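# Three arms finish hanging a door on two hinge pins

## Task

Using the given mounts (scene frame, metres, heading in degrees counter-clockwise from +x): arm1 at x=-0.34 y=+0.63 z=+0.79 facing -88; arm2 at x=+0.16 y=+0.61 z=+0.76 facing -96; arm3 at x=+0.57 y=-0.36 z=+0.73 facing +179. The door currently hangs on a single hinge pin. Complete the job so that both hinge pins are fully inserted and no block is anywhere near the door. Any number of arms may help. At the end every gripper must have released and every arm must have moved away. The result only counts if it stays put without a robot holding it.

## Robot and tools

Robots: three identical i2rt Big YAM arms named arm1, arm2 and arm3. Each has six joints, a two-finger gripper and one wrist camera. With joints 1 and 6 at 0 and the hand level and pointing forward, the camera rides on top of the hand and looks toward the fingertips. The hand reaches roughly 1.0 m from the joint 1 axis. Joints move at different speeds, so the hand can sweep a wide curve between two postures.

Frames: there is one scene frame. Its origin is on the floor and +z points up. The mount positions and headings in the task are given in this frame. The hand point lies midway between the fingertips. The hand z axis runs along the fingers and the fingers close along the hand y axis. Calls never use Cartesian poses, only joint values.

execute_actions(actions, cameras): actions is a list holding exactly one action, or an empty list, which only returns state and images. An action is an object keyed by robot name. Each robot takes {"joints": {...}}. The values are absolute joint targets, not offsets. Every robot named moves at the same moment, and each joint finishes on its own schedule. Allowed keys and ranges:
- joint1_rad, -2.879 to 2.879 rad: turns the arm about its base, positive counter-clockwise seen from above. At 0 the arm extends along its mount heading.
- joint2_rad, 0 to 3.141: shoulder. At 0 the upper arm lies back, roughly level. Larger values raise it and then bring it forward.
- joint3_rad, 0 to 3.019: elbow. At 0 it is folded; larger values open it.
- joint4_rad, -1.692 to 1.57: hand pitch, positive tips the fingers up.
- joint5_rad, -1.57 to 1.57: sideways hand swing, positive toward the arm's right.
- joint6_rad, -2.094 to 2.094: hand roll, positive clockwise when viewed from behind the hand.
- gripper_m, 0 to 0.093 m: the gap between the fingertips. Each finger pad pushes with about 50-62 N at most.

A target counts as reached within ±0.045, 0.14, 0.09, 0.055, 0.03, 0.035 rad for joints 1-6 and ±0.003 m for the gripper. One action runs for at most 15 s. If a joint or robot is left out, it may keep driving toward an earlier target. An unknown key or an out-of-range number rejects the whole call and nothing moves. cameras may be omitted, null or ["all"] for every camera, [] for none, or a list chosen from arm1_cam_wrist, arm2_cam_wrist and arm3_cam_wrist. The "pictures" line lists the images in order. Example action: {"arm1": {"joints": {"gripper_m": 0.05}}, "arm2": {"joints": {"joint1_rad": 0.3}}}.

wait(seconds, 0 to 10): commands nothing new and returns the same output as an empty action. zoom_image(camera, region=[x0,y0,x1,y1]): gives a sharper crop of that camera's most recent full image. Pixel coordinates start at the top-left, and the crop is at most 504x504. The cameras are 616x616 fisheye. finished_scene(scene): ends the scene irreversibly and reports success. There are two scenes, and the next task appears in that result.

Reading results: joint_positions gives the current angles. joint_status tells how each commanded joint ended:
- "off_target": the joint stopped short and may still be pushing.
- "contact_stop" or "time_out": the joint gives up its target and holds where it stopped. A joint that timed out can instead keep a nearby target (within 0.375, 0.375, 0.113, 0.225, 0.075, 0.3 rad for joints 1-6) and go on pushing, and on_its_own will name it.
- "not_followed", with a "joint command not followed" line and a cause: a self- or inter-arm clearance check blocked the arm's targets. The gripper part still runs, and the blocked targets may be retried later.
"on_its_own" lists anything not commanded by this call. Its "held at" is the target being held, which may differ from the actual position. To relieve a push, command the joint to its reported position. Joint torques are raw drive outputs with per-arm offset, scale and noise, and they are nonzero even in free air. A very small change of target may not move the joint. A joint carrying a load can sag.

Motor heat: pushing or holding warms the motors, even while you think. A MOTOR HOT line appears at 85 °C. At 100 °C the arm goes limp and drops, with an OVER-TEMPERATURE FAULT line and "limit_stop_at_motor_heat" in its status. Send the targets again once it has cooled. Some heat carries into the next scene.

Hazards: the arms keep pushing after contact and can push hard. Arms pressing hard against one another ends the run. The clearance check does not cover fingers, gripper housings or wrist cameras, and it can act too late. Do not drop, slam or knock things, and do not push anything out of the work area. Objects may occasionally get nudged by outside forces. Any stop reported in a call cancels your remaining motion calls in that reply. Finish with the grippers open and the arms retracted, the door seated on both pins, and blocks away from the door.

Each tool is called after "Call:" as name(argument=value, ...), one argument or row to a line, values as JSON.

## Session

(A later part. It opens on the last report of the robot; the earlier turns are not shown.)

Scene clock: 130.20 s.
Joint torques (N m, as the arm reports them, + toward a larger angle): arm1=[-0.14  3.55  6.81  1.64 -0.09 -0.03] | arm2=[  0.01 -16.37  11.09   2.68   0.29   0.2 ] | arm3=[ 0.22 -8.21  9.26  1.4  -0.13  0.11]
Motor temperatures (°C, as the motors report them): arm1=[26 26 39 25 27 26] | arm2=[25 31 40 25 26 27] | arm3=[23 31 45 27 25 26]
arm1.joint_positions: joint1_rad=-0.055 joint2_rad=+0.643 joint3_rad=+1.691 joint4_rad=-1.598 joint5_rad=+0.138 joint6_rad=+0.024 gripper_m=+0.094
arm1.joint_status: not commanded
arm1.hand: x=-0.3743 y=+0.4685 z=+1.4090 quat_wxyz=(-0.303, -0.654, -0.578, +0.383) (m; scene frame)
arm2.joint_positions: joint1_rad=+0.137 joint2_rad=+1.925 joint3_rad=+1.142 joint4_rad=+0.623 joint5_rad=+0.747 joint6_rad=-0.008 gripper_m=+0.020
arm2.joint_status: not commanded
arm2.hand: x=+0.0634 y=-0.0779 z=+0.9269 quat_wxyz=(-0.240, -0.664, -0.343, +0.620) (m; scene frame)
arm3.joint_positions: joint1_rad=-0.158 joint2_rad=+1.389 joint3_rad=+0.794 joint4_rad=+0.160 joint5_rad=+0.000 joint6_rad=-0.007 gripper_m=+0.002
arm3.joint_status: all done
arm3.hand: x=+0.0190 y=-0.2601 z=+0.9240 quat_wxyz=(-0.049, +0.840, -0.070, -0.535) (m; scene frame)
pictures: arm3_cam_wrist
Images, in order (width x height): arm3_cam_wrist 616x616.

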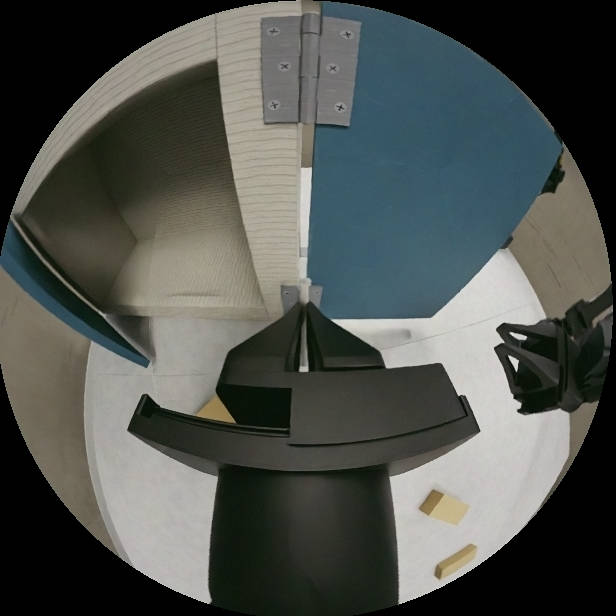

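Call:
execute_actions(
  actions=[
    {"arm3":{"joints":{"joint1_rad":-0.02}}},
  ],
  cameras=["arm3_cam_wrist"],
)

Call:
zoom_image(
  camera="arm3_cam_wrist",
  region=[300, 230, 420, 350],
)

Scene clock: 136.63 s.
Joint torques (N m, as the arm reports them, + toward a larger angle): arm1=[-0.22  3.59  6.82  1.64 -0.09 -0.02] | arm2=[ -0.3  -16.64  11.03   2.69   0.28   0.2 ] | arm3=[-0.68 -8.65  9.27  1.52 -0.12  0.1 ]
Motor temperatures (°C, as the motors report them): arm1=[26 26 39 25 27 26] | arm2=[25 32 40 26 26 27] | arm3=[23 30 44 27 25 26]
arm1.joint_positions: joint1_rad=-0.055 joint2_rad=+0.643 joint3_rad=+1.691 joint4_rad=-1.598 joint5_rad=+0.138 joint6_rad=+0.024 gripper_m=+0.094
arm1.joint_status: not commanded
arm1.hand: x=-0.3743 y=+0.4685 z=+1.4090 quat_wxyz=(-0.303, -0.654, -0.578, +0.383) (m; scene frame)
arm2.joint_positions: joint1_rad=+0.137 joint2_rad=+1.925 joint3_rad=+1.142 joint4_rad=+0.623 joint5_rad=+0.747 joint6_rad=-0.008 gripper_m=+0.020
arm2.joint_status: not commanded
arm2.hand: x=+0.0634 y=-0.0779 z=+0.9269 quat_wxyz=(-0.240, -0.664, -0.343, +0.620) (m; scene frame)
arm3.joint_positions: joint1_rad=-0.013 joint2_rad=+1.389 joint3_rad=+0.794 joint4_rad=+0.160 joint5_rad=+0.000 joint6_rad=-0.006 gripper_m=+0.002
arm3.joint_status: all done
arm3.hand: x=+0.0107 y=-0.3410 z=+0.9239 quat_wxyz=(-0.010, +0.843, -0.009, -0.537) (m; scene frame)
pictures: arm3_cam_wrist
Images, in order (width x height): arm3_cam_wrist 616x616.

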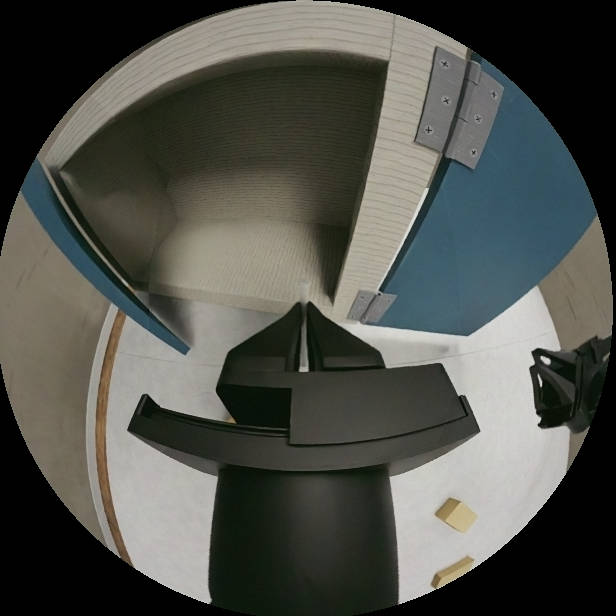

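Region (300, 230, 420, 350) of arm3_cam_wrist's 616x616 image, scaled by 4.200, with more detail than that image has.

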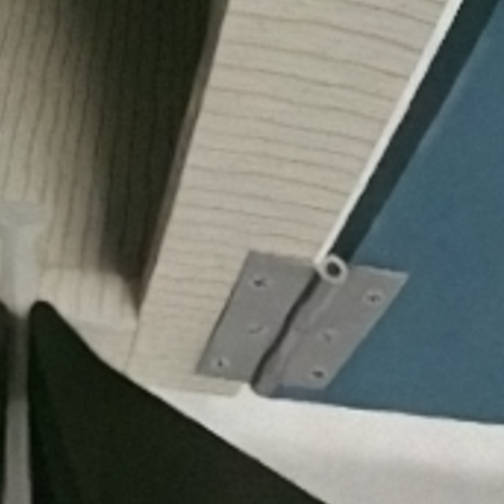

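Call:
execute_actions(
  actions=[
    {"arm3":{"joints":{"joint1_rad":-0.172,"joint2_rad":1.62,"joint3_rad":0.85,"joint4_rad":0.86}}},
  ],
  cameras=[],
)

Call:
execute_actions(
  actions=[
    {"arm3":{"joints":{"joint2_rad":1.72,"joint3_rad":0.81,"joint4_rad":0.92}}},
  ],
  cameras=["arm2_cam_wrist","arm3_cam_wrist"],
)

Call:
zoom_image(
  camera="arm2_cam_wrist",
  region=[240, 170, 340, 290],
)

Scene clock: 153.17 s.
Joint torques (N m, as the arm reports them, + toward a larger angle): arm1=[-0.1   3.59  6.85  1.65 -0.09 -0.02] | arm2=[ -0.02 -16.5   11.24   2.71   0.31   0.2 ] | arm3=[  0.88 -12.23  10.76   2.56  -0.14   0.1 ]
Motor temperatures (°C, as the motors report them): arm1=[26 25 39 25 27 26] | arm2=[25 32 41 26 26 27] | arm3=[23 30 44 27 25 26]
arm1.joint_positions: joint1_rad=-0.055 joint2_rad=+0.643 joint3_rad=+1.691 joint4_rad=-1.598 joint5_rad=+0.138 joint6_rad=+0.024 gripper_m=+0.094
arm1.joint_status: not commanded
arm1.hand: x=-0.3743 y=+0.4685 z=+1.4090 quat_wxyz=(-0.303, -0.654, -0.578, +0.383) (m; scene frame)
arm2.joint_positions: joint1_rad=+0.137 joint2_rad=+1.925 joint3_rad=+1.142 joint4_rad=+0.623 joint5_rad=+0.747 joint6_rad=-0.008 gripper_m=+0.020
arm2.joint_status: not commanded
arm2.hand: x=+0.0634 y=-0.0779 z=+0.9269 quat_wxyz=(-0.240, -0.664, -0.343, +0.620) (m; scene frame)
arm3.joint_positions: joint1_rad=-0.181 joint2_rad=+1.634 joint3_rad=+0.811 joint4_rad=+0.838 joint5_rad=+0.000 joint6_rad=-0.006 gripper_m=+0.002
arm3.joint_status: all done
arm3.hand: x=-0.0373 y=-0.2361 z=+0.9544 quat_wxyz=(-0.072, +0.699, -0.066, -0.709) (m; scene frame)
pictures: none
No camera images: the call's "cameras" was empty. Leave "cameras" out to get every camera's image.

Scene clock: 154.03 s.
Joint torques (N m, as the arm reports them, + toward a larger angle): arm1=[-0.3   3.52  6.79  1.6  -0.09 -0.03] | arm2=[ -0.2  -16.49  11.05   2.77   0.26   0.21] | arm3=[  1.04 -11.26   6.74   2.45  -0.09   0.09]
Motor temperatures (°C, as the motors report them): arm1=[26 25 39 25 27 26] | arm2=[25 32 41 26 26 27] | arm3=[23 30 43 27 25 26]
arm1.joint_positions: joint1_rad=-0.055 joint2_rad=+0.643 joint3_rad=+1.691 joint4_rad=-1.598 joint5_rad=+0.138 joint6_rad=+0.024 gripper_m=+0.094
arm1.joint_status: not commanded
arm1.hand: x=-0.3743 y=+0.4685 z=+1.4090 quat_wxyz=(-0.303, -0.654, -0.578, +0.383) (m; scene frame)
arm2.joint_positions: joint1_rad=+0.137 joint2_rad=+1.925 joint3_rad=+1.142 joint4_rad=+0.623 joint5_rad=+0.747 joint6_rad=-0.008 gripper_m=+0.020
arm2.joint_status: not commanded
arm2.hand: x=+0.0634 y=-0.0779 z=+0.9269 quat_wxyz=(-0.240, -0.664, -0.343, +0.620) (m; scene frame)
arm3.joint_positions: joint1_rad=-0.181 joint2_rad=+1.720 joint3_rad=+0.811 joint4_rad=+0.900 joint5_rad=+0.000 joint6_rad=-0.006 gripper_m=+0.002
arm3.joint_status: all done
arm3.hand: x=-0.0439 y=-0.2348 z=+0.9184 quat_wxyz=(-0.072, +0.707, -0.067, -0.701) (m; scene frame)
pictures: arm2_cam_wrist, arm3_cam_wrist
Images, in order (width x height): arm2_cam_wrist 616x616, arm3_cam_wrist 616x616.

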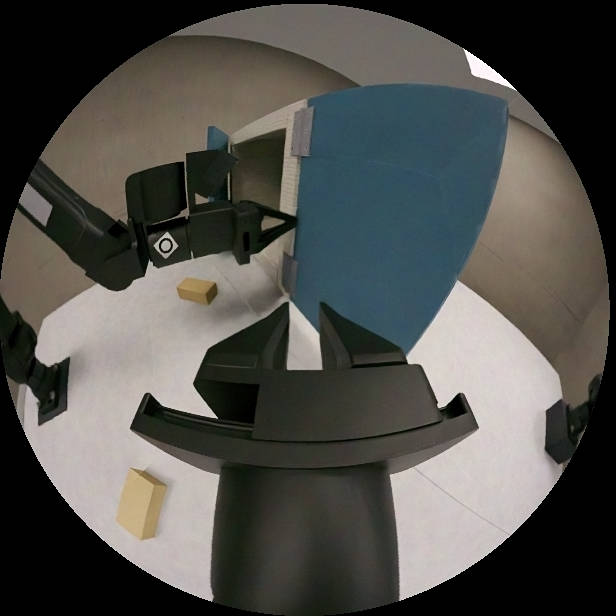

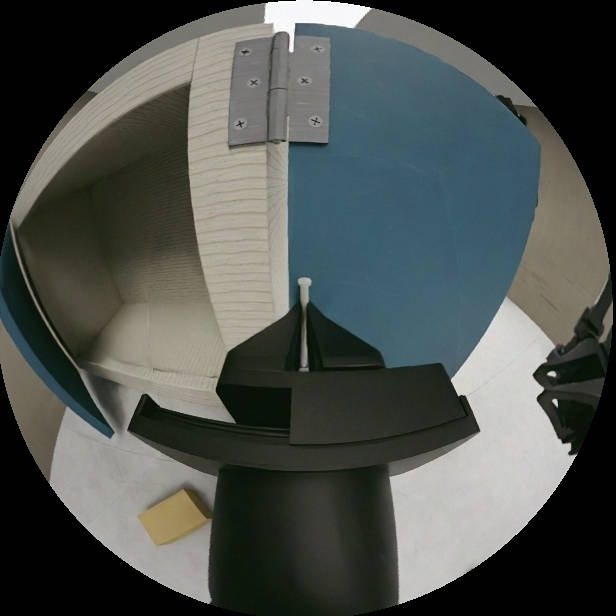

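Region (240, 170, 340, 290) of arm2_cam_wrist's 616x616 image, scaled by 4.200, with more detail than that image has.

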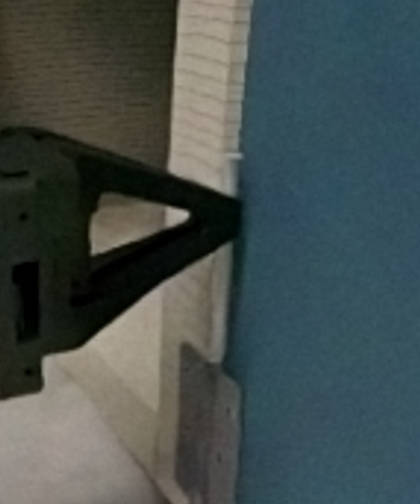

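Call:
execute_actions(
  actions=[
    {"arm3":{"joints":{"joint1_rad":-0.143}},"arm2":{"joints":{"joint1_rad":0.25,"joint5_rad":0.85}}},
  ],
  cameras=["arm2_cam_wrist","arm3_cam_wrist"],
)

Call:
zoom_image(
  camera="arm2_cam_wrist",
  region=[220, 170, 340, 290],
)

Scene clock: 160.87 s.
Joint torques (N m, as the arm reports them, + toward a larger angle): arm1=[-0.13  3.63  6.83  1.67 -0.08 -0.02] | arm2=[ -1.3  -16.38  10.99   2.59   0.33   0.21] | arm3=[  0.82 -11.53   6.91   2.47  -0.13   0.13]
Motor temperatures (°C, as the motors report them): arm1=[26 25 39 25 27 26] | arm2=[25 32 41 26 26 27] | arm3=[23 31 42 27 25 26]
arm1.joint_positions: joint1_rad=-0.055 joint2_rad=+0.643 joint3_rad=+1.691 joint4_rad=-1.598 joint5_rad=+0.138 joint6_rad=+0.024 gripper_m=+0.094
arm1.joint_status: not commanded
arm1.hand: x=-0.3743 y=+0.4685 z=+1.4090 quat_wxyz=(-0.303, -0.654, -0.578, +0.383) (m; scene frame)
arm2.joint_positions: joint1_rad=+0.260 joint2_rad=+1.925 joint3_rad=+1.142 joint4_rad=+0.623 joint5_rad=+0.846 joint6_rad=-0.008 gripper_m=+0.020
arm2.joint_status: all done
arm2.hand: x=+0.1349 y=-0.0747 z=+0.9293 quat_wxyz=(-0.245, -0.654, -0.353, +0.622) (m; scene frame)
arm3.joint_positions: joint1_rad=-0.152 joint2_rad=+1.720 joint3_rad=+0.811 joint4_rad=+0.900 joint5_rad=+0.000 joint6_rad=-0.006 gripper_m=+0.002
arm3.joint_status: all done
arm3.hand: x=-0.0472 y=-0.2526 z=+0.9184 quat_wxyz=(-0.061, +0.708, -0.057, -0.702) (m; scene frame)
pictures: arm2_cam_wrist, arm3_cam_wrist
Images, in order (width x height): arm2_cam_wrist 616x616, arm3_cam_wrist 616x616.

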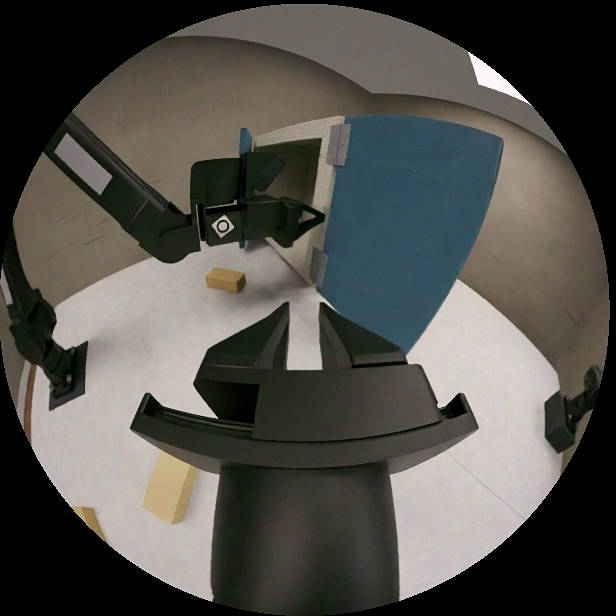

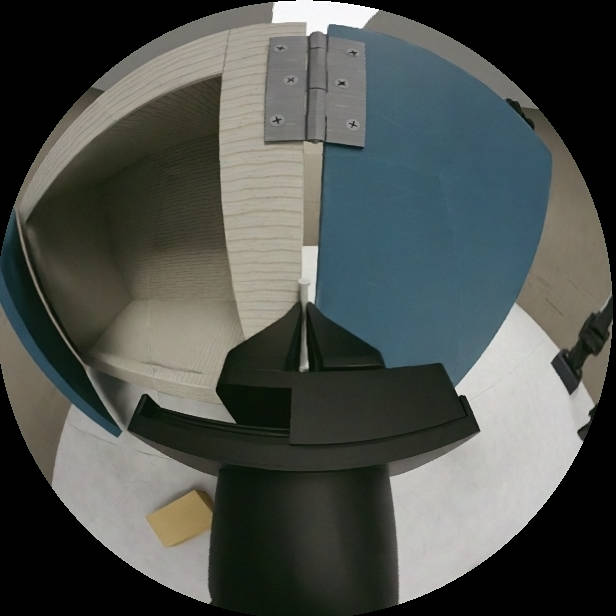

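Region (220, 170, 340, 290) of arm2_cam_wrist's 616x616 image, scaled by 4.200, with more detail than that image has.

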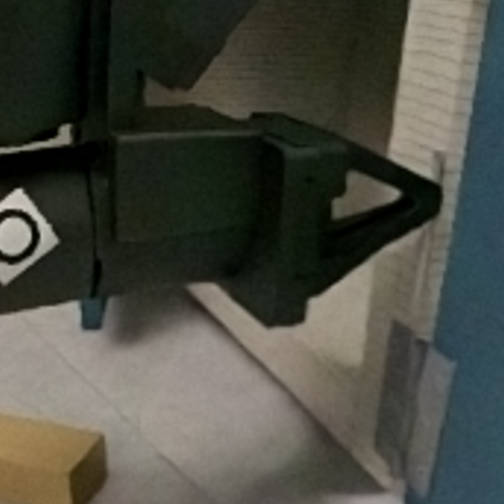

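Call:
execute_actions(
  actions=[
    {"arm3":{"joints":{"joint1_rad":-0.165}}},
  ],
  cameras=["arm3_cam_wrist"],
)

Scene clock: 169.83 s.
Joint torques (N m, as the arm reports them, + toward a larger angle): arm1=[-0.29  3.62  6.79  1.68 -0.08 -0.02] | arm2=[ -1.34 -16.44  11.04   2.68   0.34   0.21] | arm3=[ -1.11 -11.56   6.8    2.43  -0.14   0.11]
Motor temperatures (°C, as the motors report them): arm1=[26 25 39 25 27 26] | arm2=[25 32 41 26 26 27] | arm3=[23 31 41 27 25 26]
arm1.joint_positions: joint1_rad=-0.055 joint2_rad=+0.643 joint3_rad=+1.691 joint4_rad=-1.598 joint5_rad=+0.138 joint6_rad=+0.024 gripper_m=+0.094
arm1.joint_status: not commanded
arm1.hand: x=-0.3743 y=+0.4685 z=+1.4090 quat_wxyz=(-0.303, -0.654, -0.578, +0.383) (m; scene frame)
arm2.joint_positions: joint1_rad=+0.260 joint2_rad=+1.925 joint3_rad=+1.142 joint4_rad=+0.623 joint5_rad=+0.846 joint6_rad=-0.008 gripper_m=+0.020
arm2.joint_status: not commanded
arm2.hand: x=+0.1349 y=-0.0747 z=+0.9293 quat_wxyz=(-0.245, -0.654, -0.353, +0.622) (m; scene frame)
arm3.joint_positions: joint1_rad=-0.152 joint2_rad=+1.720 joint3_rad=+0.811 joint4_rad=+0.900 joint5_rad=+0.000 joint6_rad=-0.006 gripper_m=+0.002
arm3.joint_status: all done
arm3.hand: x=-0.0472 y=-0.2526 z=+0.9184 quat_wxyz=(-0.061, +0.708, -0.057, -0.702) (m; scene frame)
pictures: arm3_cam_wrist
Images, in order (width x height): arm3_cam_wrist 616x616.

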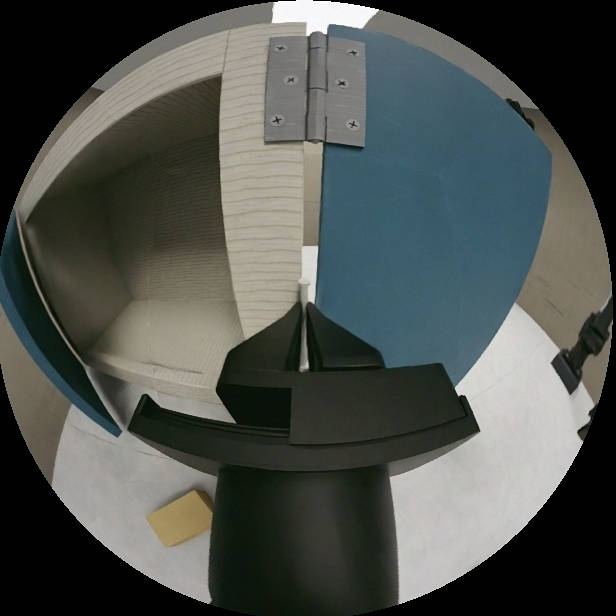

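Call:
execute_actions(
  actions=[
    {"arm3":{"joints":{"joint1_rad":-0.18}}},
  ],
  cameras=["arm3_cam_wrist"],
)

Scene clock: 172.27 s.
Joint torques (N m, as the arm reports them, + toward a larger angle): arm1=[-0.18  3.72  6.78  1.64 -0.09 -0.02] | arm2=[ -1.21 -16.48  10.93   2.62   0.33   0.21] | arm3=[ -0.67 -11.56   6.87   2.56  -0.15   0.09]
Motor temperatures (°C, as the motors report them): arm1=[26 25 39 25 27 26] | arm2=[25 32 41 26 26 27] | arm3=[23 31 41 27 25 26]
arm1.joint_positions: joint1_rad=-0.055 joint2_rad=+0.643 joint3_rad=+1.691 joint4_rad=-1.598 joint5_rad=+0.138 joint6_rad=+0.024 gripper_m=+0.094
arm1.joint_status: not commanded
arm1.hand: x=-0.3743 y=+0.4685 z=+1.4090 quat_wxyz=(-0.303, -0.654, -0.578, +0.383) (m; scene frame)
arm2.joint_positions: joint1_rad=+0.260 joint2_rad=+1.925 joint3_rad=+1.142 joint4_rad=+0.623 joint5_rad=+0.846 joint6_rad=-0.008 gripper_m=+0.020
arm2.joint_status: not commanded
arm2.hand: x=+0.1349 y=-0.0747 z=+0.9293 quat_wxyz=(-0.245, -0.654, -0.353, +0.622) (m; scene frame)
arm3.joint_positions: joint1_rad=-0.169 joint2_rad=+1.720 joint3_rad=+0.811 joint4_rad=+0.900 joint5_rad=+0.000 joint6_rad=-0.006 gripper_m=+0.002
arm3.joint_status: all done
arm3.hand: x=-0.0454 y=-0.2423 z=+0.9184 quat_wxyz=(-0.067, +0.707, -0.063, -0.701) (m; scene frame)
pictures: arm3_cam_wrist
Images, in order (width x height): arm3_cam_wrist 616x616.

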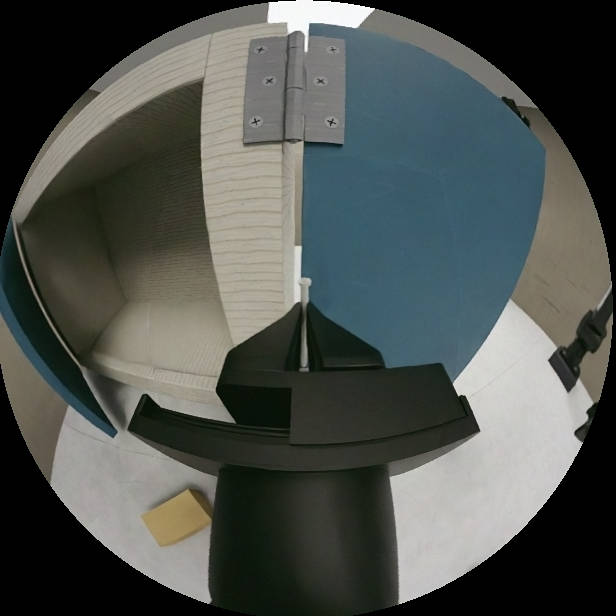

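Call:
execute_actions(
  actions=[
    {"arm3":{"joints":{"joint1_rad":-0.147}}},
  ],
  cameras=["arm3_cam_wrist"],
)

Scene clock: 177.00 s.
Joint torques (N m, as the arm reports them, + toward a larger angle): arm1=[-0.18  3.73  6.78  1.61 -0.09 -0.02] | arm2=[ -0.83 -16.12  11.02   2.61   0.32   0.2 ] | arm3=[  1.14 -11.71   6.87   2.48  -0.15   0.09]
Motor temperatures (°C, as the motors report them): arm1=[26 25 39 25 27 26] | arm2=[25 33 41 26 26 27] | arm3=[23 31 41 27 25 26]
arm1.joint_positions: joint1_rad=-0.055 joint2_rad=+0.643 joint3_rad=+1.691 joint4_rad=-1.598 joint5_rad=+0.138 joint6_rad=+0.024 gripper_m=+0.094
arm1.joint_status: not commanded
arm1.hand: x=-0.3743 y=+0.4685 z=+1.4090 quat_wxyz=(-0.303, -0.654, -0.578, +0.383) (m; scene frame)
arm2.joint_positions: joint1_rad=+0.260 joint2_rad=+1.925 joint3_rad=+1.142 joint4_rad=+0.623 joint5_rad=+0.846 joint6_rad=-0.008 gripper_m=+0.020
arm2.joint_status: not commanded
arm2.hand: x=+0.1349 y=-0.0747 z=+0.9293 quat_wxyz=(-0.245, -0.654, -0.353, +0.622) (m; scene frame)
arm3.joint_positions: joint1_rad=-0.161 joint2_rad=+1.720 joint3_rad=+0.811 joint4_rad=+0.900 joint5_rad=+0.000 joint6_rad=-0.006 gripper_m=+0.002
arm3.joint_status: all done
arm3.hand: x=-0.0463 y=-0.2472 z=+0.9184 quat_wxyz=(-0.065, +0.707, -0.060, -0.701) (m; scene frame)
pictures: arm3_cam_wrist
Images, in order (width x height): arm3_cam_wrist 616x616.

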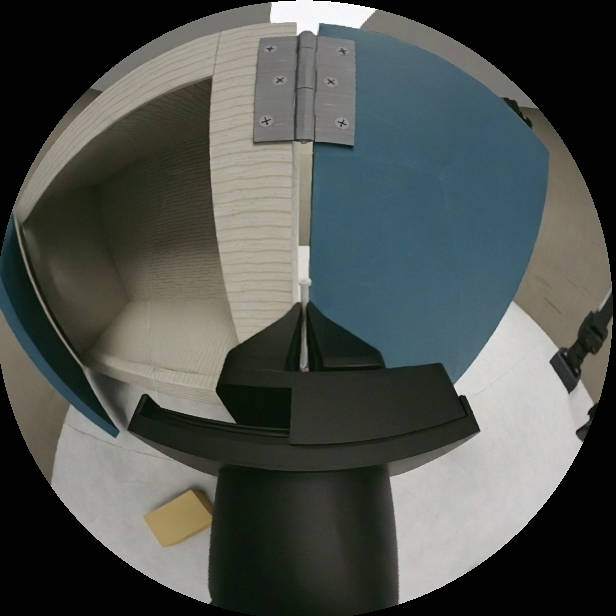

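Call:
execute_actions(
  actions=[
    {"arm3":{"joints":{"joint1_rad":-0.161,"joint2_rad":1.78,"joint4_rad":0.95}}},
  ],
  cameras=["arm2_cam_wrist"],
)

Call:
zoom_image(
  camera="arm2_cam_wrist",
  region=[270, 190, 350, 290],
)

Scene clock: 182.00 s.
Joint torques (N m, as the arm reports them, + toward a larger angle): arm1=[-0.19  3.56  6.78  1.62 -0.08 -0.02] | arm2=[ -1.74 -16.36  11.     2.72   0.32   0.2 ] | arm3=[  0.21 -10.04   6.65   2.02  -0.12   0.1 ]
Motor temperatures (°C, as the motors report them): arm1=[26 25 39 25 27 26] | arm2=[25 33 41 26 26 27] | arm3=[23 31 41 27 25 26]
arm1.joint_positions: joint1_rad=-0.055 joint2_rad=+0.643 joint3_rad=+1.691 joint4_rad=-1.598 joint5_rad=+0.138 joint6_rad=+0.024 gripper_m=+0.094
arm1.joint_status: not commanded
arm1.hand: x=-0.3743 y=+0.4685 z=+1.4090 quat_wxyz=(-0.303, -0.654, -0.578, +0.383) (m; scene frame)
arm2.joint_positions: joint1_rad=+0.260 joint2_rad=+1.925 joint3_rad=+1.142 joint4_rad=+0.623 joint5_rad=+0.846 joint6_rad=-0.008 gripper_m=+0.020
arm2.joint_status: not commanded
arm2.hand: x=+0.1349 y=-0.0747 z=+0.9293 quat_wxyz=(-0.245, -0.654, -0.353, +0.622) (m; scene frame)
arm3.joint_positions: joint1_rad=-0.161 joint2_rad=+1.758 joint3_rad=+0.811 joint4_rad=+0.942 joint5_rad=+0.000 joint6_rad=-0.006 gripper_m=+0.002
arm3.joint_status: all done
arm3.hand: x=-0.0484 y=-0.2468 z=+0.9050 quat_wxyz=(-0.065, +0.707, -0.060, -0.702) (m; scene frame)
pictures: arm2_cam_wrist
Images, in order (width x height): arm2_cam_wrist 616x616.

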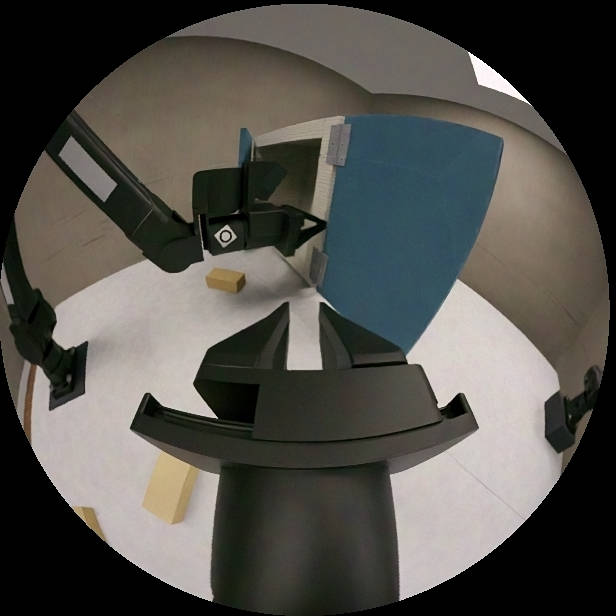

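Region (270, 190, 350, 290) of arm2_cam_wrist's 616x616 image, scaled by 5.040, with more detail than that image has; it fills the left 403 columns of this view, and the rest is white.

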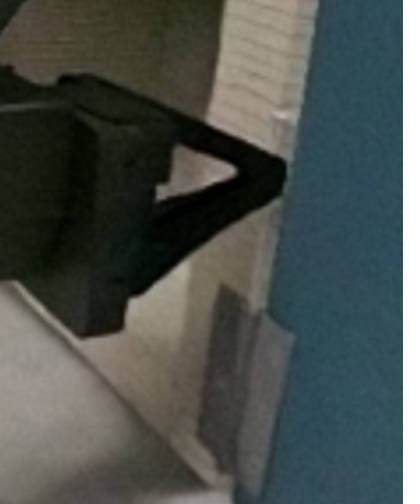

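Call:
execute_actions(
  actions=[
    {"arm3":{"joints":{"joint2_rad":1.83,"joint4_rad":0.99}}},
  ],
  cameras=["arm2_cam_wrist","arm3_cam_wrist"],
)

Call:
zoom_image(
  camera="arm2_cam_wrist",
  region=[270, 190, 350, 290],
)

Scene clock: 185.57 s.
Joint torques (N m, as the arm reports them, + toward a larger angle): arm1=[-0.3   3.66  6.8   1.68 -0.09 -0.03] | arm2=[ -1.58 -16.    11.01   2.72   0.32   0.2 ] | arm3=[ 0.16 -8.51  6.46  1.55 -0.14  0.12]
Motor temperatures (°C, as the motors report them): arm1=[26 25 39 25 27 26] | arm2=[25 33 41 26 26 27] | arm3=[23 31 41 27 25 26]
arm1.joint_positions: joint1_rad=-0.055 joint2_rad=+0.643 joint3_rad=+1.691 joint4_rad=-1.598 joint5_rad=+0.138 joint6_rad=+0.024 gripper_m=+0.094
arm1.joint_status: not commanded
arm1.hand: x=-0.3743 y=+0.4685 z=+1.4090 quat_wxyz=(-0.303, -0.654, -0.578, +0.383) (m; scene frame)
arm2.joint_positions: joint1_rad=+0.260 joint2_rad=+1.925 joint3_rad=+1.142 joint4_rad=+0.623 joint5_rad=+0.846 joint6_rad=-0.008 gripper_m=+0.020
arm2.joint_status: not commanded
arm2.hand: x=+0.1349 y=-0.0747 z=+0.9293 quat_wxyz=(-0.245, -0.654, -0.353, +0.622) (m; scene frame)
arm3.joint_positions: joint1_rad=-0.161 joint2_rad=+1.783 joint3_rad=+0.811 joint4_rad=+0.996 joint5_rad=+0.000 joint6_rad=-0.006 gripper_m=+0.002
arm3.joint_status: all done
arm3.hand: x=-0.0494 y=-0.2466 z=+0.9038 quat_wxyz=(-0.066, +0.696, -0.059, -0.713) (m; scene frame)
pictures: arm2_cam_wrist, arm3_cam_wrist
Images, in order (width x height): arm2_cam_wrist 616x616, arm3_cam_wrist 616x616.

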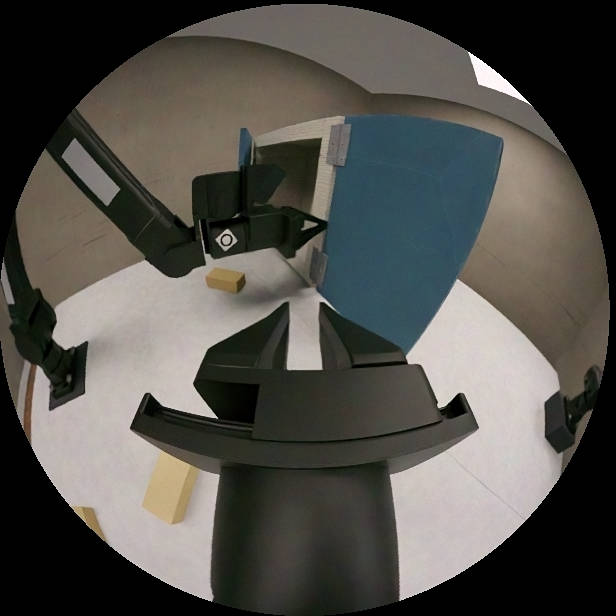

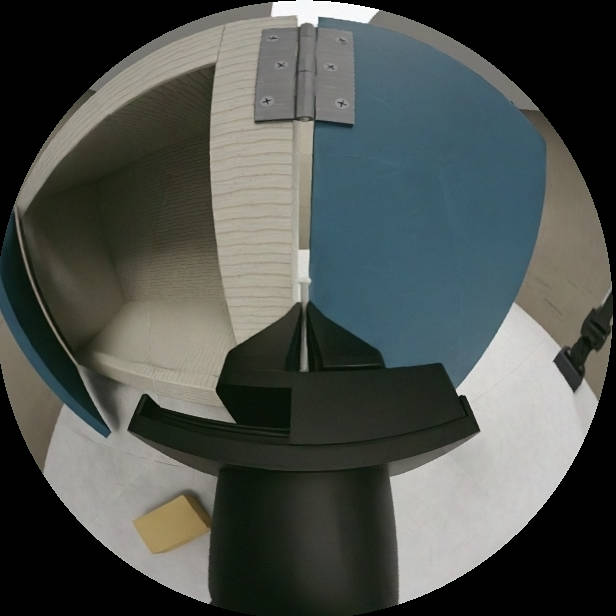

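Region (270, 190, 350, 290) of arm2_cam_wrist's 616x616 image, scaled by 5.040, with more detail than that image has; it fills the left 403 columns of this view, and the rest is white.

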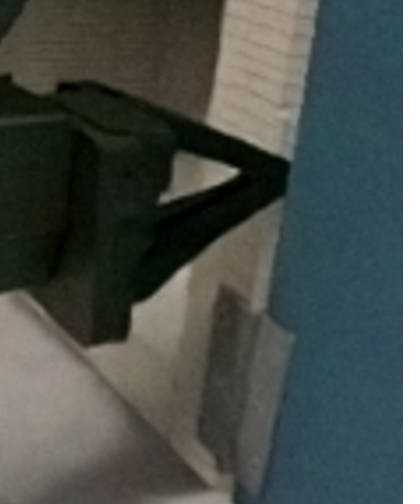

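Call:
execute_actions(
  actions=[
    {"arm3":{"joints":{"joint2_rad":1.72,"joint4_rad":0.96}}},
  ],
  cameras=[],
)

Call:
execute_actions(
  actions=[
    {"arm3":{"joints":{"joint2_rad":1.8,"joint4_rad":0.91}}},
  ],
  cameras=["arm2_cam_wrist"],
)

Call:
zoom_image(
  camera="arm2_cam_wrist",
  region=[270, 190, 350, 290],
)

Scene clock: 193.93 s.
Joint torques (N m, as the arm reports them, + toward a larger angle): arm1=[-0.22  3.52  6.77  1.61 -0.08 -0.02] | arm2=[ -1.57 -16.72  10.85   2.68   0.3    0.22] | arm3=[  0.24 -13.53   6.55   1.58  -0.11   0.11]
Motor temperatures (°C, as the motors report them): arm1=[26 25 39 25 27 26] | arm2=[25 33 41 26 26 27] | arm3=[23 31 40 27 25 26]
arm1.joint_positions: joint1_rad=-0.055 joint2_rad=+0.643 joint3_rad=+1.691 joint4_rad=-1.598 joint5_rad=+0.138 joint6_rad=+0.024 gripper_m=+0.094
arm1.joint_status: not commanded
arm1.hand: x=-0.3743 y=+0.4685 z=+1.4090 quat_wxyz=(-0.303, -0.654, -0.578, +0.383) (m; scene frame)
arm2.joint_positions: joint1_rad=+0.260 joint2_rad=+1.925 joint3_rad=+1.142 joint4_rad=+0.623 joint5_rad=+0.846 joint6_rad=-0.008 gripper_m=+0.020
arm2.joint_status: not commanded
arm2.hand: x=+0.1349 y=-0.0747 z=+0.9293 quat_wxyz=(-0.245, -0.654, -0.353, +0.622) (m; scene frame)
arm3.joint_positions: joint1_rad=-0.161 joint2_rad=+1.736 joint3_rad=+0.811 joint4_rad=+0.969 joint5_rad=+0.000 joint6_rad=-0.006 gripper_m=+0.002
arm3.joint_status: all done
arm3.hand: x=-0.0470 y=-0.2471 z=+0.9254 quat_wxyz=(-0.066, +0.689, -0.058, -0.719) (m; scene frame)
pictures: none
No camera images: the call's "cameras" was empty. Leave "cameras" out to get every camera's image.

Scene clock: 194.60 s.
Joint torques (N m, as the arm reports them, + toward a larger angle): arm1=[-0.24  3.54  6.73  1.65 -0.08 -0.02] | arm2=[ -1.43 -15.93  10.92   2.64   0.32   0.21] | arm3=[ 0.03 -8.87  6.32  0.88 -0.15  0.1 ]
Motor temperatures (°C, as the motors report them): arm1=[26 25 39 25 27 26] | arm2=[25 33 41 26 26 27] | arm3=[23 31 40 27 25 26]
arm1.joint_positions: joint1_rad=-0.055 joint2_rad=+0.643 joint3_rad=+1.691 joint4_rad=-1.598 joint5_rad=+0.138 joint6_rad=+0.024 gripper_m=+0.094
arm1.joint_status: not commanded
arm1.hand: x=-0.3743 y=+0.4685 z=+1.4090 quat_wxyz=(-0.303, -0.654, -0.578, +0.383) (m; scene frame)
arm2.joint_positions: joint1_rad=+0.260 joint2_rad=+1.925 joint3_rad=+1.142 joint4_rad=+0.623 joint5_rad=+0.846 joint6_rad=-0.008 gripper_m=+0.020
arm2.joint_status: not commanded
arm2.hand: x=+0.1349 y=-0.0747 z=+0.9293 quat_wxyz=(-0.245, -0.654, -0.353, +0.622) (m; scene frame)
arm3.joint_positions: joint1_rad=-0.161 joint2_rad=+1.760 joint3_rad=+0.813 joint4_rad=+0.934 joint5_rad=+0.000 joint6_rad=-0.006 gripper_m=+0.002
arm3.joint_status: all done
arm3.hand: x=-0.0491 y=-0.2467 z=+0.9035 quat_wxyz=(-0.064, +0.709, -0.060, -0.700) (m; scene frame)
pictures: arm2_cam_wrist
Images, in order (width x height): arm2_cam_wrist 616x616.

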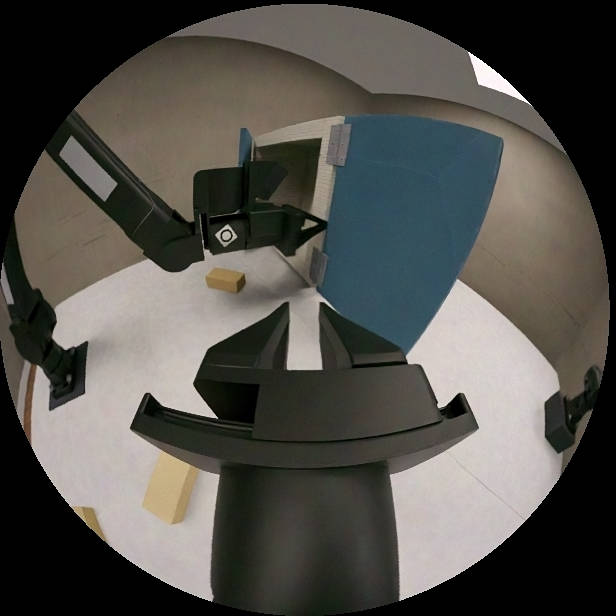

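Region (270, 190, 350, 290) of arm2_cam_wrist's 616x616 image, scaled by 5.040, with more detail than that image has; it fills the left 403 columns of this view, and the rest is white.

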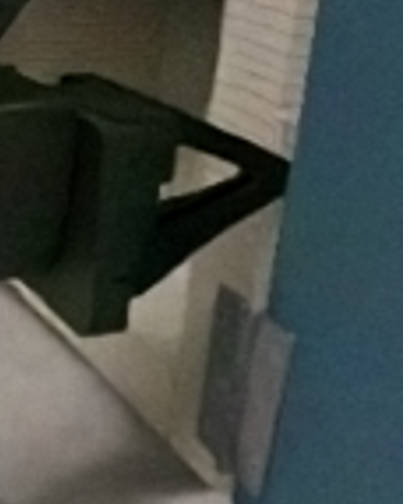

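Call:
execute_actions(
  actions=[
    {"arm3":{"joints":{"joint2_rad":1.76}},"arm2":{"joints":{"joint1_rad":0.17,"joint2_rad":2.02,"joint3_rad":1.25,"joint4_rad":0.62,"joint5_rad":0.7}}},
  ],
  cameras=["arm2_cam_wrist","arm3_cam_wrist"],
)

Scene clock: 208.37 s.
Joint torques (N m, as the arm reports them, + toward a larger angle): arm1=[-0.15  3.6   6.78  1.66 -0.1  -0.03] | arm2=[  0.29 -15.99  11.52   1.75  -0.06   0.21] | arm3=[  0.05 -11.91   6.41   0.84  -0.14   0.09]
Motor temperatures (°C, as the motors report them): arm1=[26 25 39 25 27 26] | arm2=[25 33 41 26 26 27] | arm3=[23 31 40 27 25 26]
arm1.joint_positions: joint1_rad=-0.055 joint2_rad=+0.643 joint3_rad=+1.691 joint4_rad=-1.598 joint5_rad=+0.138 joint6_rad=+0.024 gripper_m=+0.094
arm1.joint_status: not commanded
arm1.hand: x=-0.3743 y=+0.4685 z=+1.4090 quat_wxyz=(-0.303, -0.654, -0.578, +0.383) (m; scene frame)
arm2.joint_positions: joint1_rad=+0.160 joint2_rad=+2.006 joint3_rad=+1.216 joint4_rad=+0.623 joint5_rad=+0.704 joint6_rad=-0.008 gripper_m=+0.020
arm2.joint_status: all done
arm2.hand: x=+0.0868 y=-0.1089 z=+0.9063 quat_wxyz=(-0.259, -0.655, -0.366, +0.608) (m; scene frame)
arm3.joint_positions: joint1_rad=-0.161 joint2_rad=+1.758 joint3_rad=+0.813 joint4_rad=+0.934 joint5_rad=+0.000 joint6_rad=-0.006 gripper_m=+0.002
arm3.joint_status: all done
arm3.hand: x=-0.0491 y=-0.2467 z=+0.9042 quat_wxyz=(-0.064, +0.709, -0.060, -0.700) (m; scene frame)
pictures: arm2_cam_wrist, arm3_cam_wrist
Images, in order (width x height): arm2_cam_wrist 616x616, arm3_cam_wrist 616x616.

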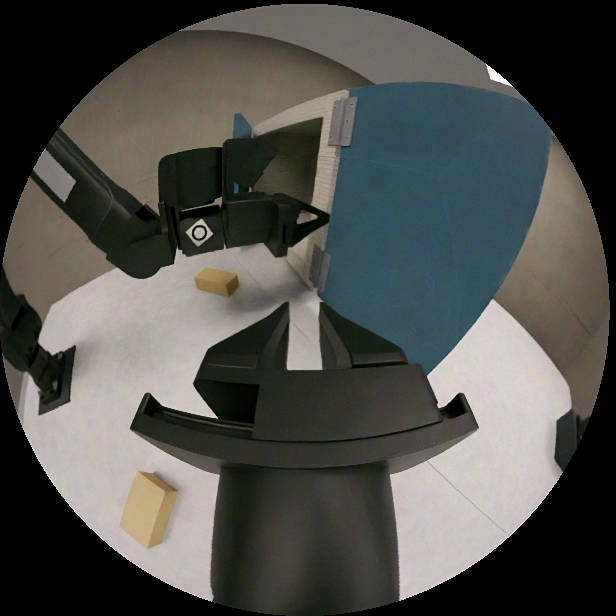

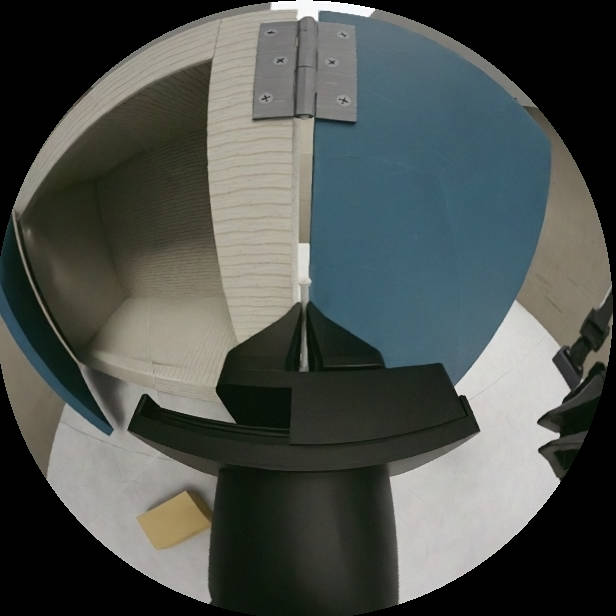

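Call:
zoom_image(
  camera="arm2_cam_wrist",
  region=[285, 195, 355, 295],
)

Region (285, 195, 355, 295) of arm2_cam_wrist's 616x616 image, scaled by 5.040, with more detail than that image has; it fills the left 353 columns of this view, and the rest is white.

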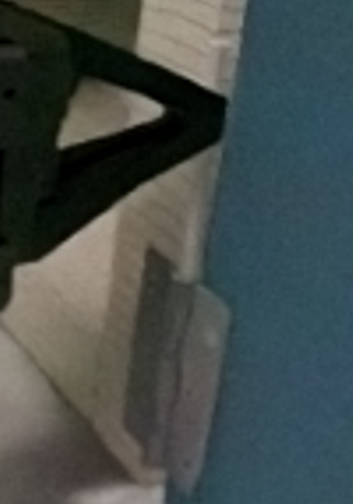

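Call:
execute_actions(
  actions=[
    {"arm3":{"joints":{"joint2_rad":1.71,"joint3_rad":0.797}}},
  ],
  cameras=[],
)

Call:
execute_actions(
  actions=[
    {"arm3":{"joints":{"joint2_rad":1.79,"joint4_rad":0.96}}},
  ],
  cameras=["arm2_cam_wrist"],
)

Call:
zoom_image(
  camera="arm2_cam_wrist",
  region=[285, 195, 355, 295],
)

Scene clock: 219.33 s.
Joint torques (N m, as the arm reports them, + toward a larger angle): arm1=[-0.24  3.71  6.78  1.6  -0.08 -0.02] | arm2=[  0.28 -16.04  11.48   1.67  -0.04   0.24] | arm3=[  0.   -12.92   6.48   1.43  -0.13   0.11]
Motor temperatures (°C, as the motors report them): arm1=[26 25 39 25 27 26] | arm2=[25 33 41 25 26 27] | arm3=[23 31 40 27 25 26]
arm1.joint_positions: joint1_rad=-0.055 joint2_rad=+0.643 joint3_rad=+1.691 joint4_rad=-1.598 joint5_rad=+0.138 joint6_rad=+0.024 gripper_m=+0.094
arm1.joint_status: not commanded
arm1.hand: x=-0.3743 y=+0.4685 z=+1.4090 quat_wxyz=(-0.303, -0.654, -0.578, +0.383) (m; scene frame)
arm2.joint_positions: joint1_rad=+0.160 joint2_rad=+2.006 joint3_rad=+1.216 joint4_rad=+0.623 joint5_rad=+0.704 joint6_rad=-0.008 gripper_m=+0.020
arm2.joint_status: not commanded
arm2.hand: x=+0.0868 y=-0.1089 z=+0.9063 quat_wxyz=(-0.259, -0.655, -0.366, +0.608) (m; scene frame)
arm3.joint_positions: joint1_rad=-0.161 joint2_rad=+1.731 joint3_rad=+0.799 joint4_rad=+0.920 joint5_rad=+0.000 joint6_rad=-0.006 gripper_m=+0.002
arm3.joint_status: all done
arm3.hand: x=-0.0435 y=-0.2477 z=+0.9110 quat_wxyz=(-0.064, +0.709, -0.060, -0.700) (m; scene frame)
pictures: none
No camera images: the call's "cameras" was empty. Leave "cameras" out to get every camera's image.

Scene clock: 220.10 s.
Joint torques (N m, as the arm reports them, + toward a larger angle): arm1=[-0.27  3.55  6.79  1.63 -0.09 -0.02] | arm2=[  0.49 -15.5   11.47   1.66  -0.05   0.23] | arm3=[  0.38 -11.47   6.23   2.57  -0.11   0.1 ]
Motor temperatures (°C, as the motors report them): arm1=[26 25 39 25 27 26] | arm2=[25 33 41 25 26 27] | arm3=[23 31 40 27 25 26]
arm1.joint_positions: joint1_rad=-0.055 joint2_rad=+0.643 joint3_rad=+1.691 joint4_rad=-1.598 joint5_rad=+0.138 joint6_rad=+0.024 gripper_m=+0.094
arm1.joint_status: not commanded
arm1.hand: x=-0.3743 y=+0.4685 z=+1.4090 quat_wxyz=(-0.303, -0.654, -0.578, +0.383) (m; scene frame)
arm2.joint_positions: joint1_rad=+0.160 joint2_rad=+2.006 joint3_rad=+1.216 joint4_rad=+0.623 joint5_rad=+0.704 joint6_rad=-0.008 gripper_m=+0.020
arm2.joint_status: not commanded
arm2.hand: x=+0.0868 y=-0.1089 z=+0.9063 quat_wxyz=(-0.259, -0.655, -0.366, +0.608) (m; scene frame)
arm3.joint_positions: joint1_rad=-0.161 joint2_rad=+1.783 joint3_rad=+0.799 joint4_rad=+0.939 joint5_rad=+0.000 joint6_rad=-0.006 gripper_m=+0.002
arm3.joint_status: all done
arm3.hand: x=-0.0457 y=-0.2473 z=+0.8844 quat_wxyz=(-0.063, +0.720, -0.061, -0.688) (m; scene frame)
pictures: arm2_cam_wrist
Images, in order (width x height): arm2_cam_wrist 616x616.

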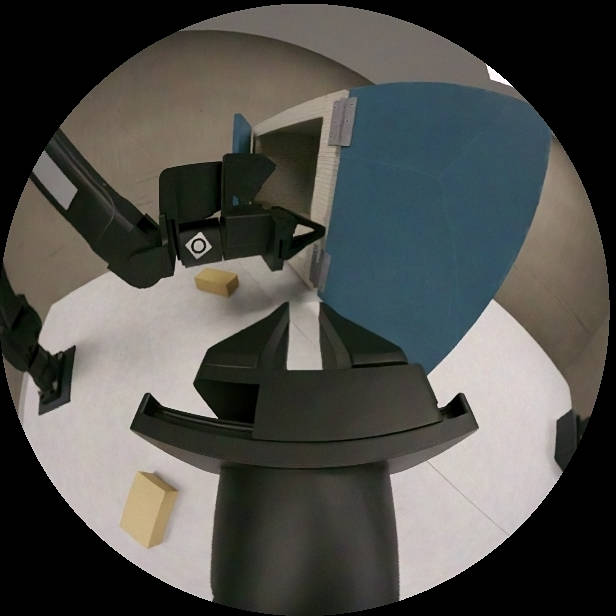

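Region (285, 195, 355, 295) of arm2_cam_wrist's 616x616 image, scaled by 5.040, with more detail than that image has; it fills the left 353 columns of this view, and the rest is white.

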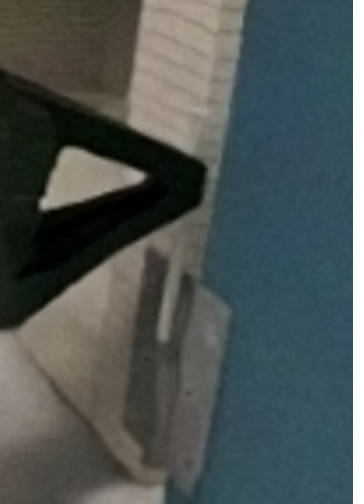

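Call:
execute_actions(
  actions=[
    {"arm3":{"joints":{"joint2_rad":1.7}}},
  ],
  cameras=[],
)

Call:
execute_actions(
  actions=[
    {"arm3":{"joints":{"joint3_rad":0.835,"joint4_rad":0.95}}},
  ],
  cameras=["arm2_cam_wrist","arm3_cam_wrist"],
)

Call:
zoom_image(
  camera="arm2_cam_wrist",
  region=[285, 195, 355, 295],
)

Scene clock: 227.63 s.
Joint torques (N m, as the arm reports them, + toward a larger angle): arm1=[-0.26  3.67  6.8   1.65 -0.09 -0.03] | arm2=[  0.37 -16.32  11.5    1.57  -0.04   0.2 ] | arm3=[  0.42 -12.59   6.98   2.29  -0.13   0.12]
Motor temperatures (°C, as the motors report them): arm1=[26 25 39 25 27 26] | arm2=[25 33 42 25 26 27] | arm3=[23 32 40 27 25 26]
arm1.joint_positions: joint1_rad=-0.055 joint2_rad=+0.643 joint3_rad=+1.691 joint4_rad=-1.598 joint5_rad=+0.138 joint6_rad=+0.024 gripper_m=+0.094
arm1.joint_status: not commanded
arm1.hand: x=-0.3743 y=+0.4685 z=+1.4090 quat_wxyz=(-0.303, -0.654, -0.578, +0.383) (m; scene frame)
arm2.joint_positions: joint1_rad=+0.160 joint2_rad=+2.006 joint3_rad=+1.216 joint4_rad=+0.623 joint5_rad=+0.704 joint6_rad=-0.008 gripper_m=+0.020
arm2.joint_status: not commanded
arm2.hand: x=+0.0868 y=-0.1089 z=+0.9063 quat_wxyz=(-0.259, -0.655, -0.366, +0.608) (m; scene frame)
arm3.joint_positions: joint1_rad=-0.161 joint2_rad=+1.708 joint3_rad=+0.796 joint4_rad=+0.943 joint5_rad=+0.000 joint6_rad=-0.006 gripper_m=+0.002
arm3.joint_status: all done
arm3.hand: x=-0.0410 y=-0.2481 z=+0.9289 quat_wxyz=(-0.066, +0.693, -0.059, -0.715) (m; scene frame)
pictures: none
No camera images: the call's "cameras" was empty. Leave "cameras" out to get every camera's image.

Scene clock: 228.13 s.
Joint torques (N m, as the arm reports them, + toward a larger angle): arm1=[-0.14  3.56  6.77  1.67 -0.1  -0.02] | arm2=[  0.45 -15.9   11.58   1.63  -0.06   0.19] | arm3=[ -0.18 -11.85  10.19   2.08  -0.13   0.09]
Motor temperatures (°C, as the motors report them): arm1=[26 25 39 25 27 26] | arm2=[25 33 42 25 26 27] | arm3=[23 32 40 27 25 26]
arm1.joint_positions: joint1_rad=-0.055 joint2_rad=+0.643 joint3_rad=+1.691 joint4_rad=-1.598 joint5_rad=+0.138 joint6_rad=+0.024 gripper_m=+0.094
arm1.joint_status: not commanded
arm1.hand: x=-0.3743 y=+0.4685 z=+1.4090 quat_wxyz=(-0.303, -0.654, -0.578, +0.383) (m; scene frame)
arm2.joint_positions: joint1_rad=+0.160 joint2_rad=+2.006 joint3_rad=+1.216 joint4_rad=+0.623 joint5_rad=+0.704 joint6_rad=-0.008 gripper_m=+0.020
arm2.joint_status: not commanded
arm2.hand: x=+0.0868 y=-0.1089 z=+0.9063 quat_wxyz=(-0.259, -0.655, -0.366, +0.608) (m; scene frame)
arm3.joint_positions: joint1_rad=-0.161 joint2_rad=+1.708 joint3_rad=+0.796 joint4_rad=+0.943 joint5_rad=+0.000 joint6_rad=-0.006 gripper_m=+0.002
arm3.joint_status: all done
arm3.hand: x=-0.0410 y=-0.2481 z=+0.9289 quat_wxyz=(-0.066, +0.693, -0.059, -0.715) (m; scene frame)
pictures: arm2_cam_wrist, arm3_cam_wrist
Images, in order (width x height): arm2_cam_wrist 616x616, arm3_cam_wrist 616x616.

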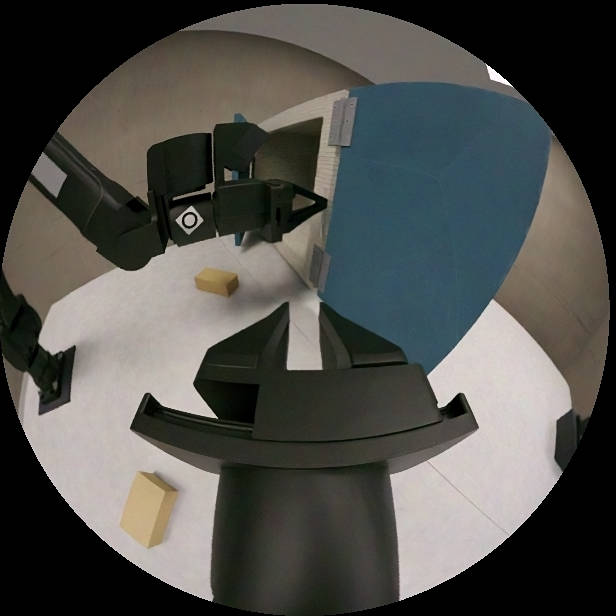

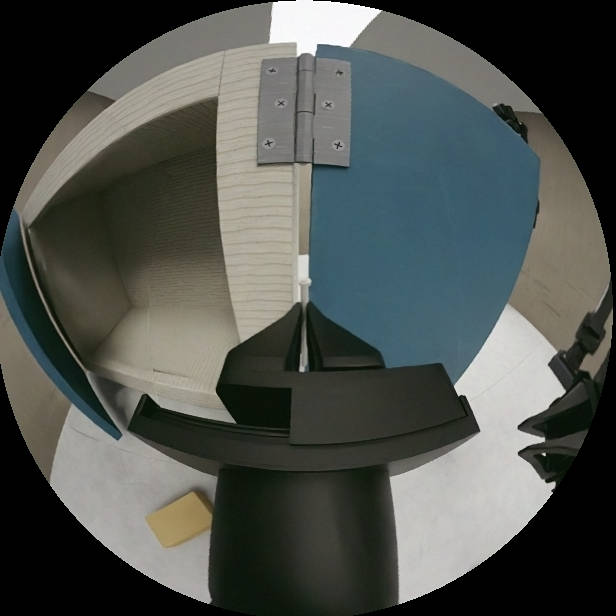

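Region (285, 195, 355, 295) of arm2_cam_wrist's 616x616 image, scaled by 5.040, with more detail than that image has; it fills the left 353 columns of this view, and the rest is white.

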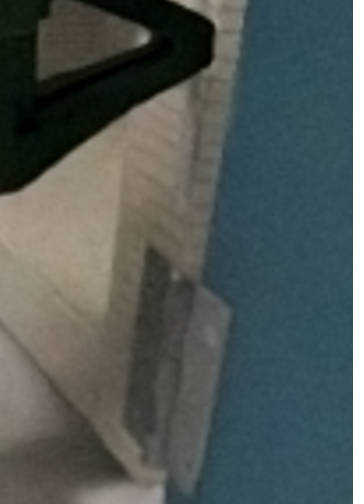

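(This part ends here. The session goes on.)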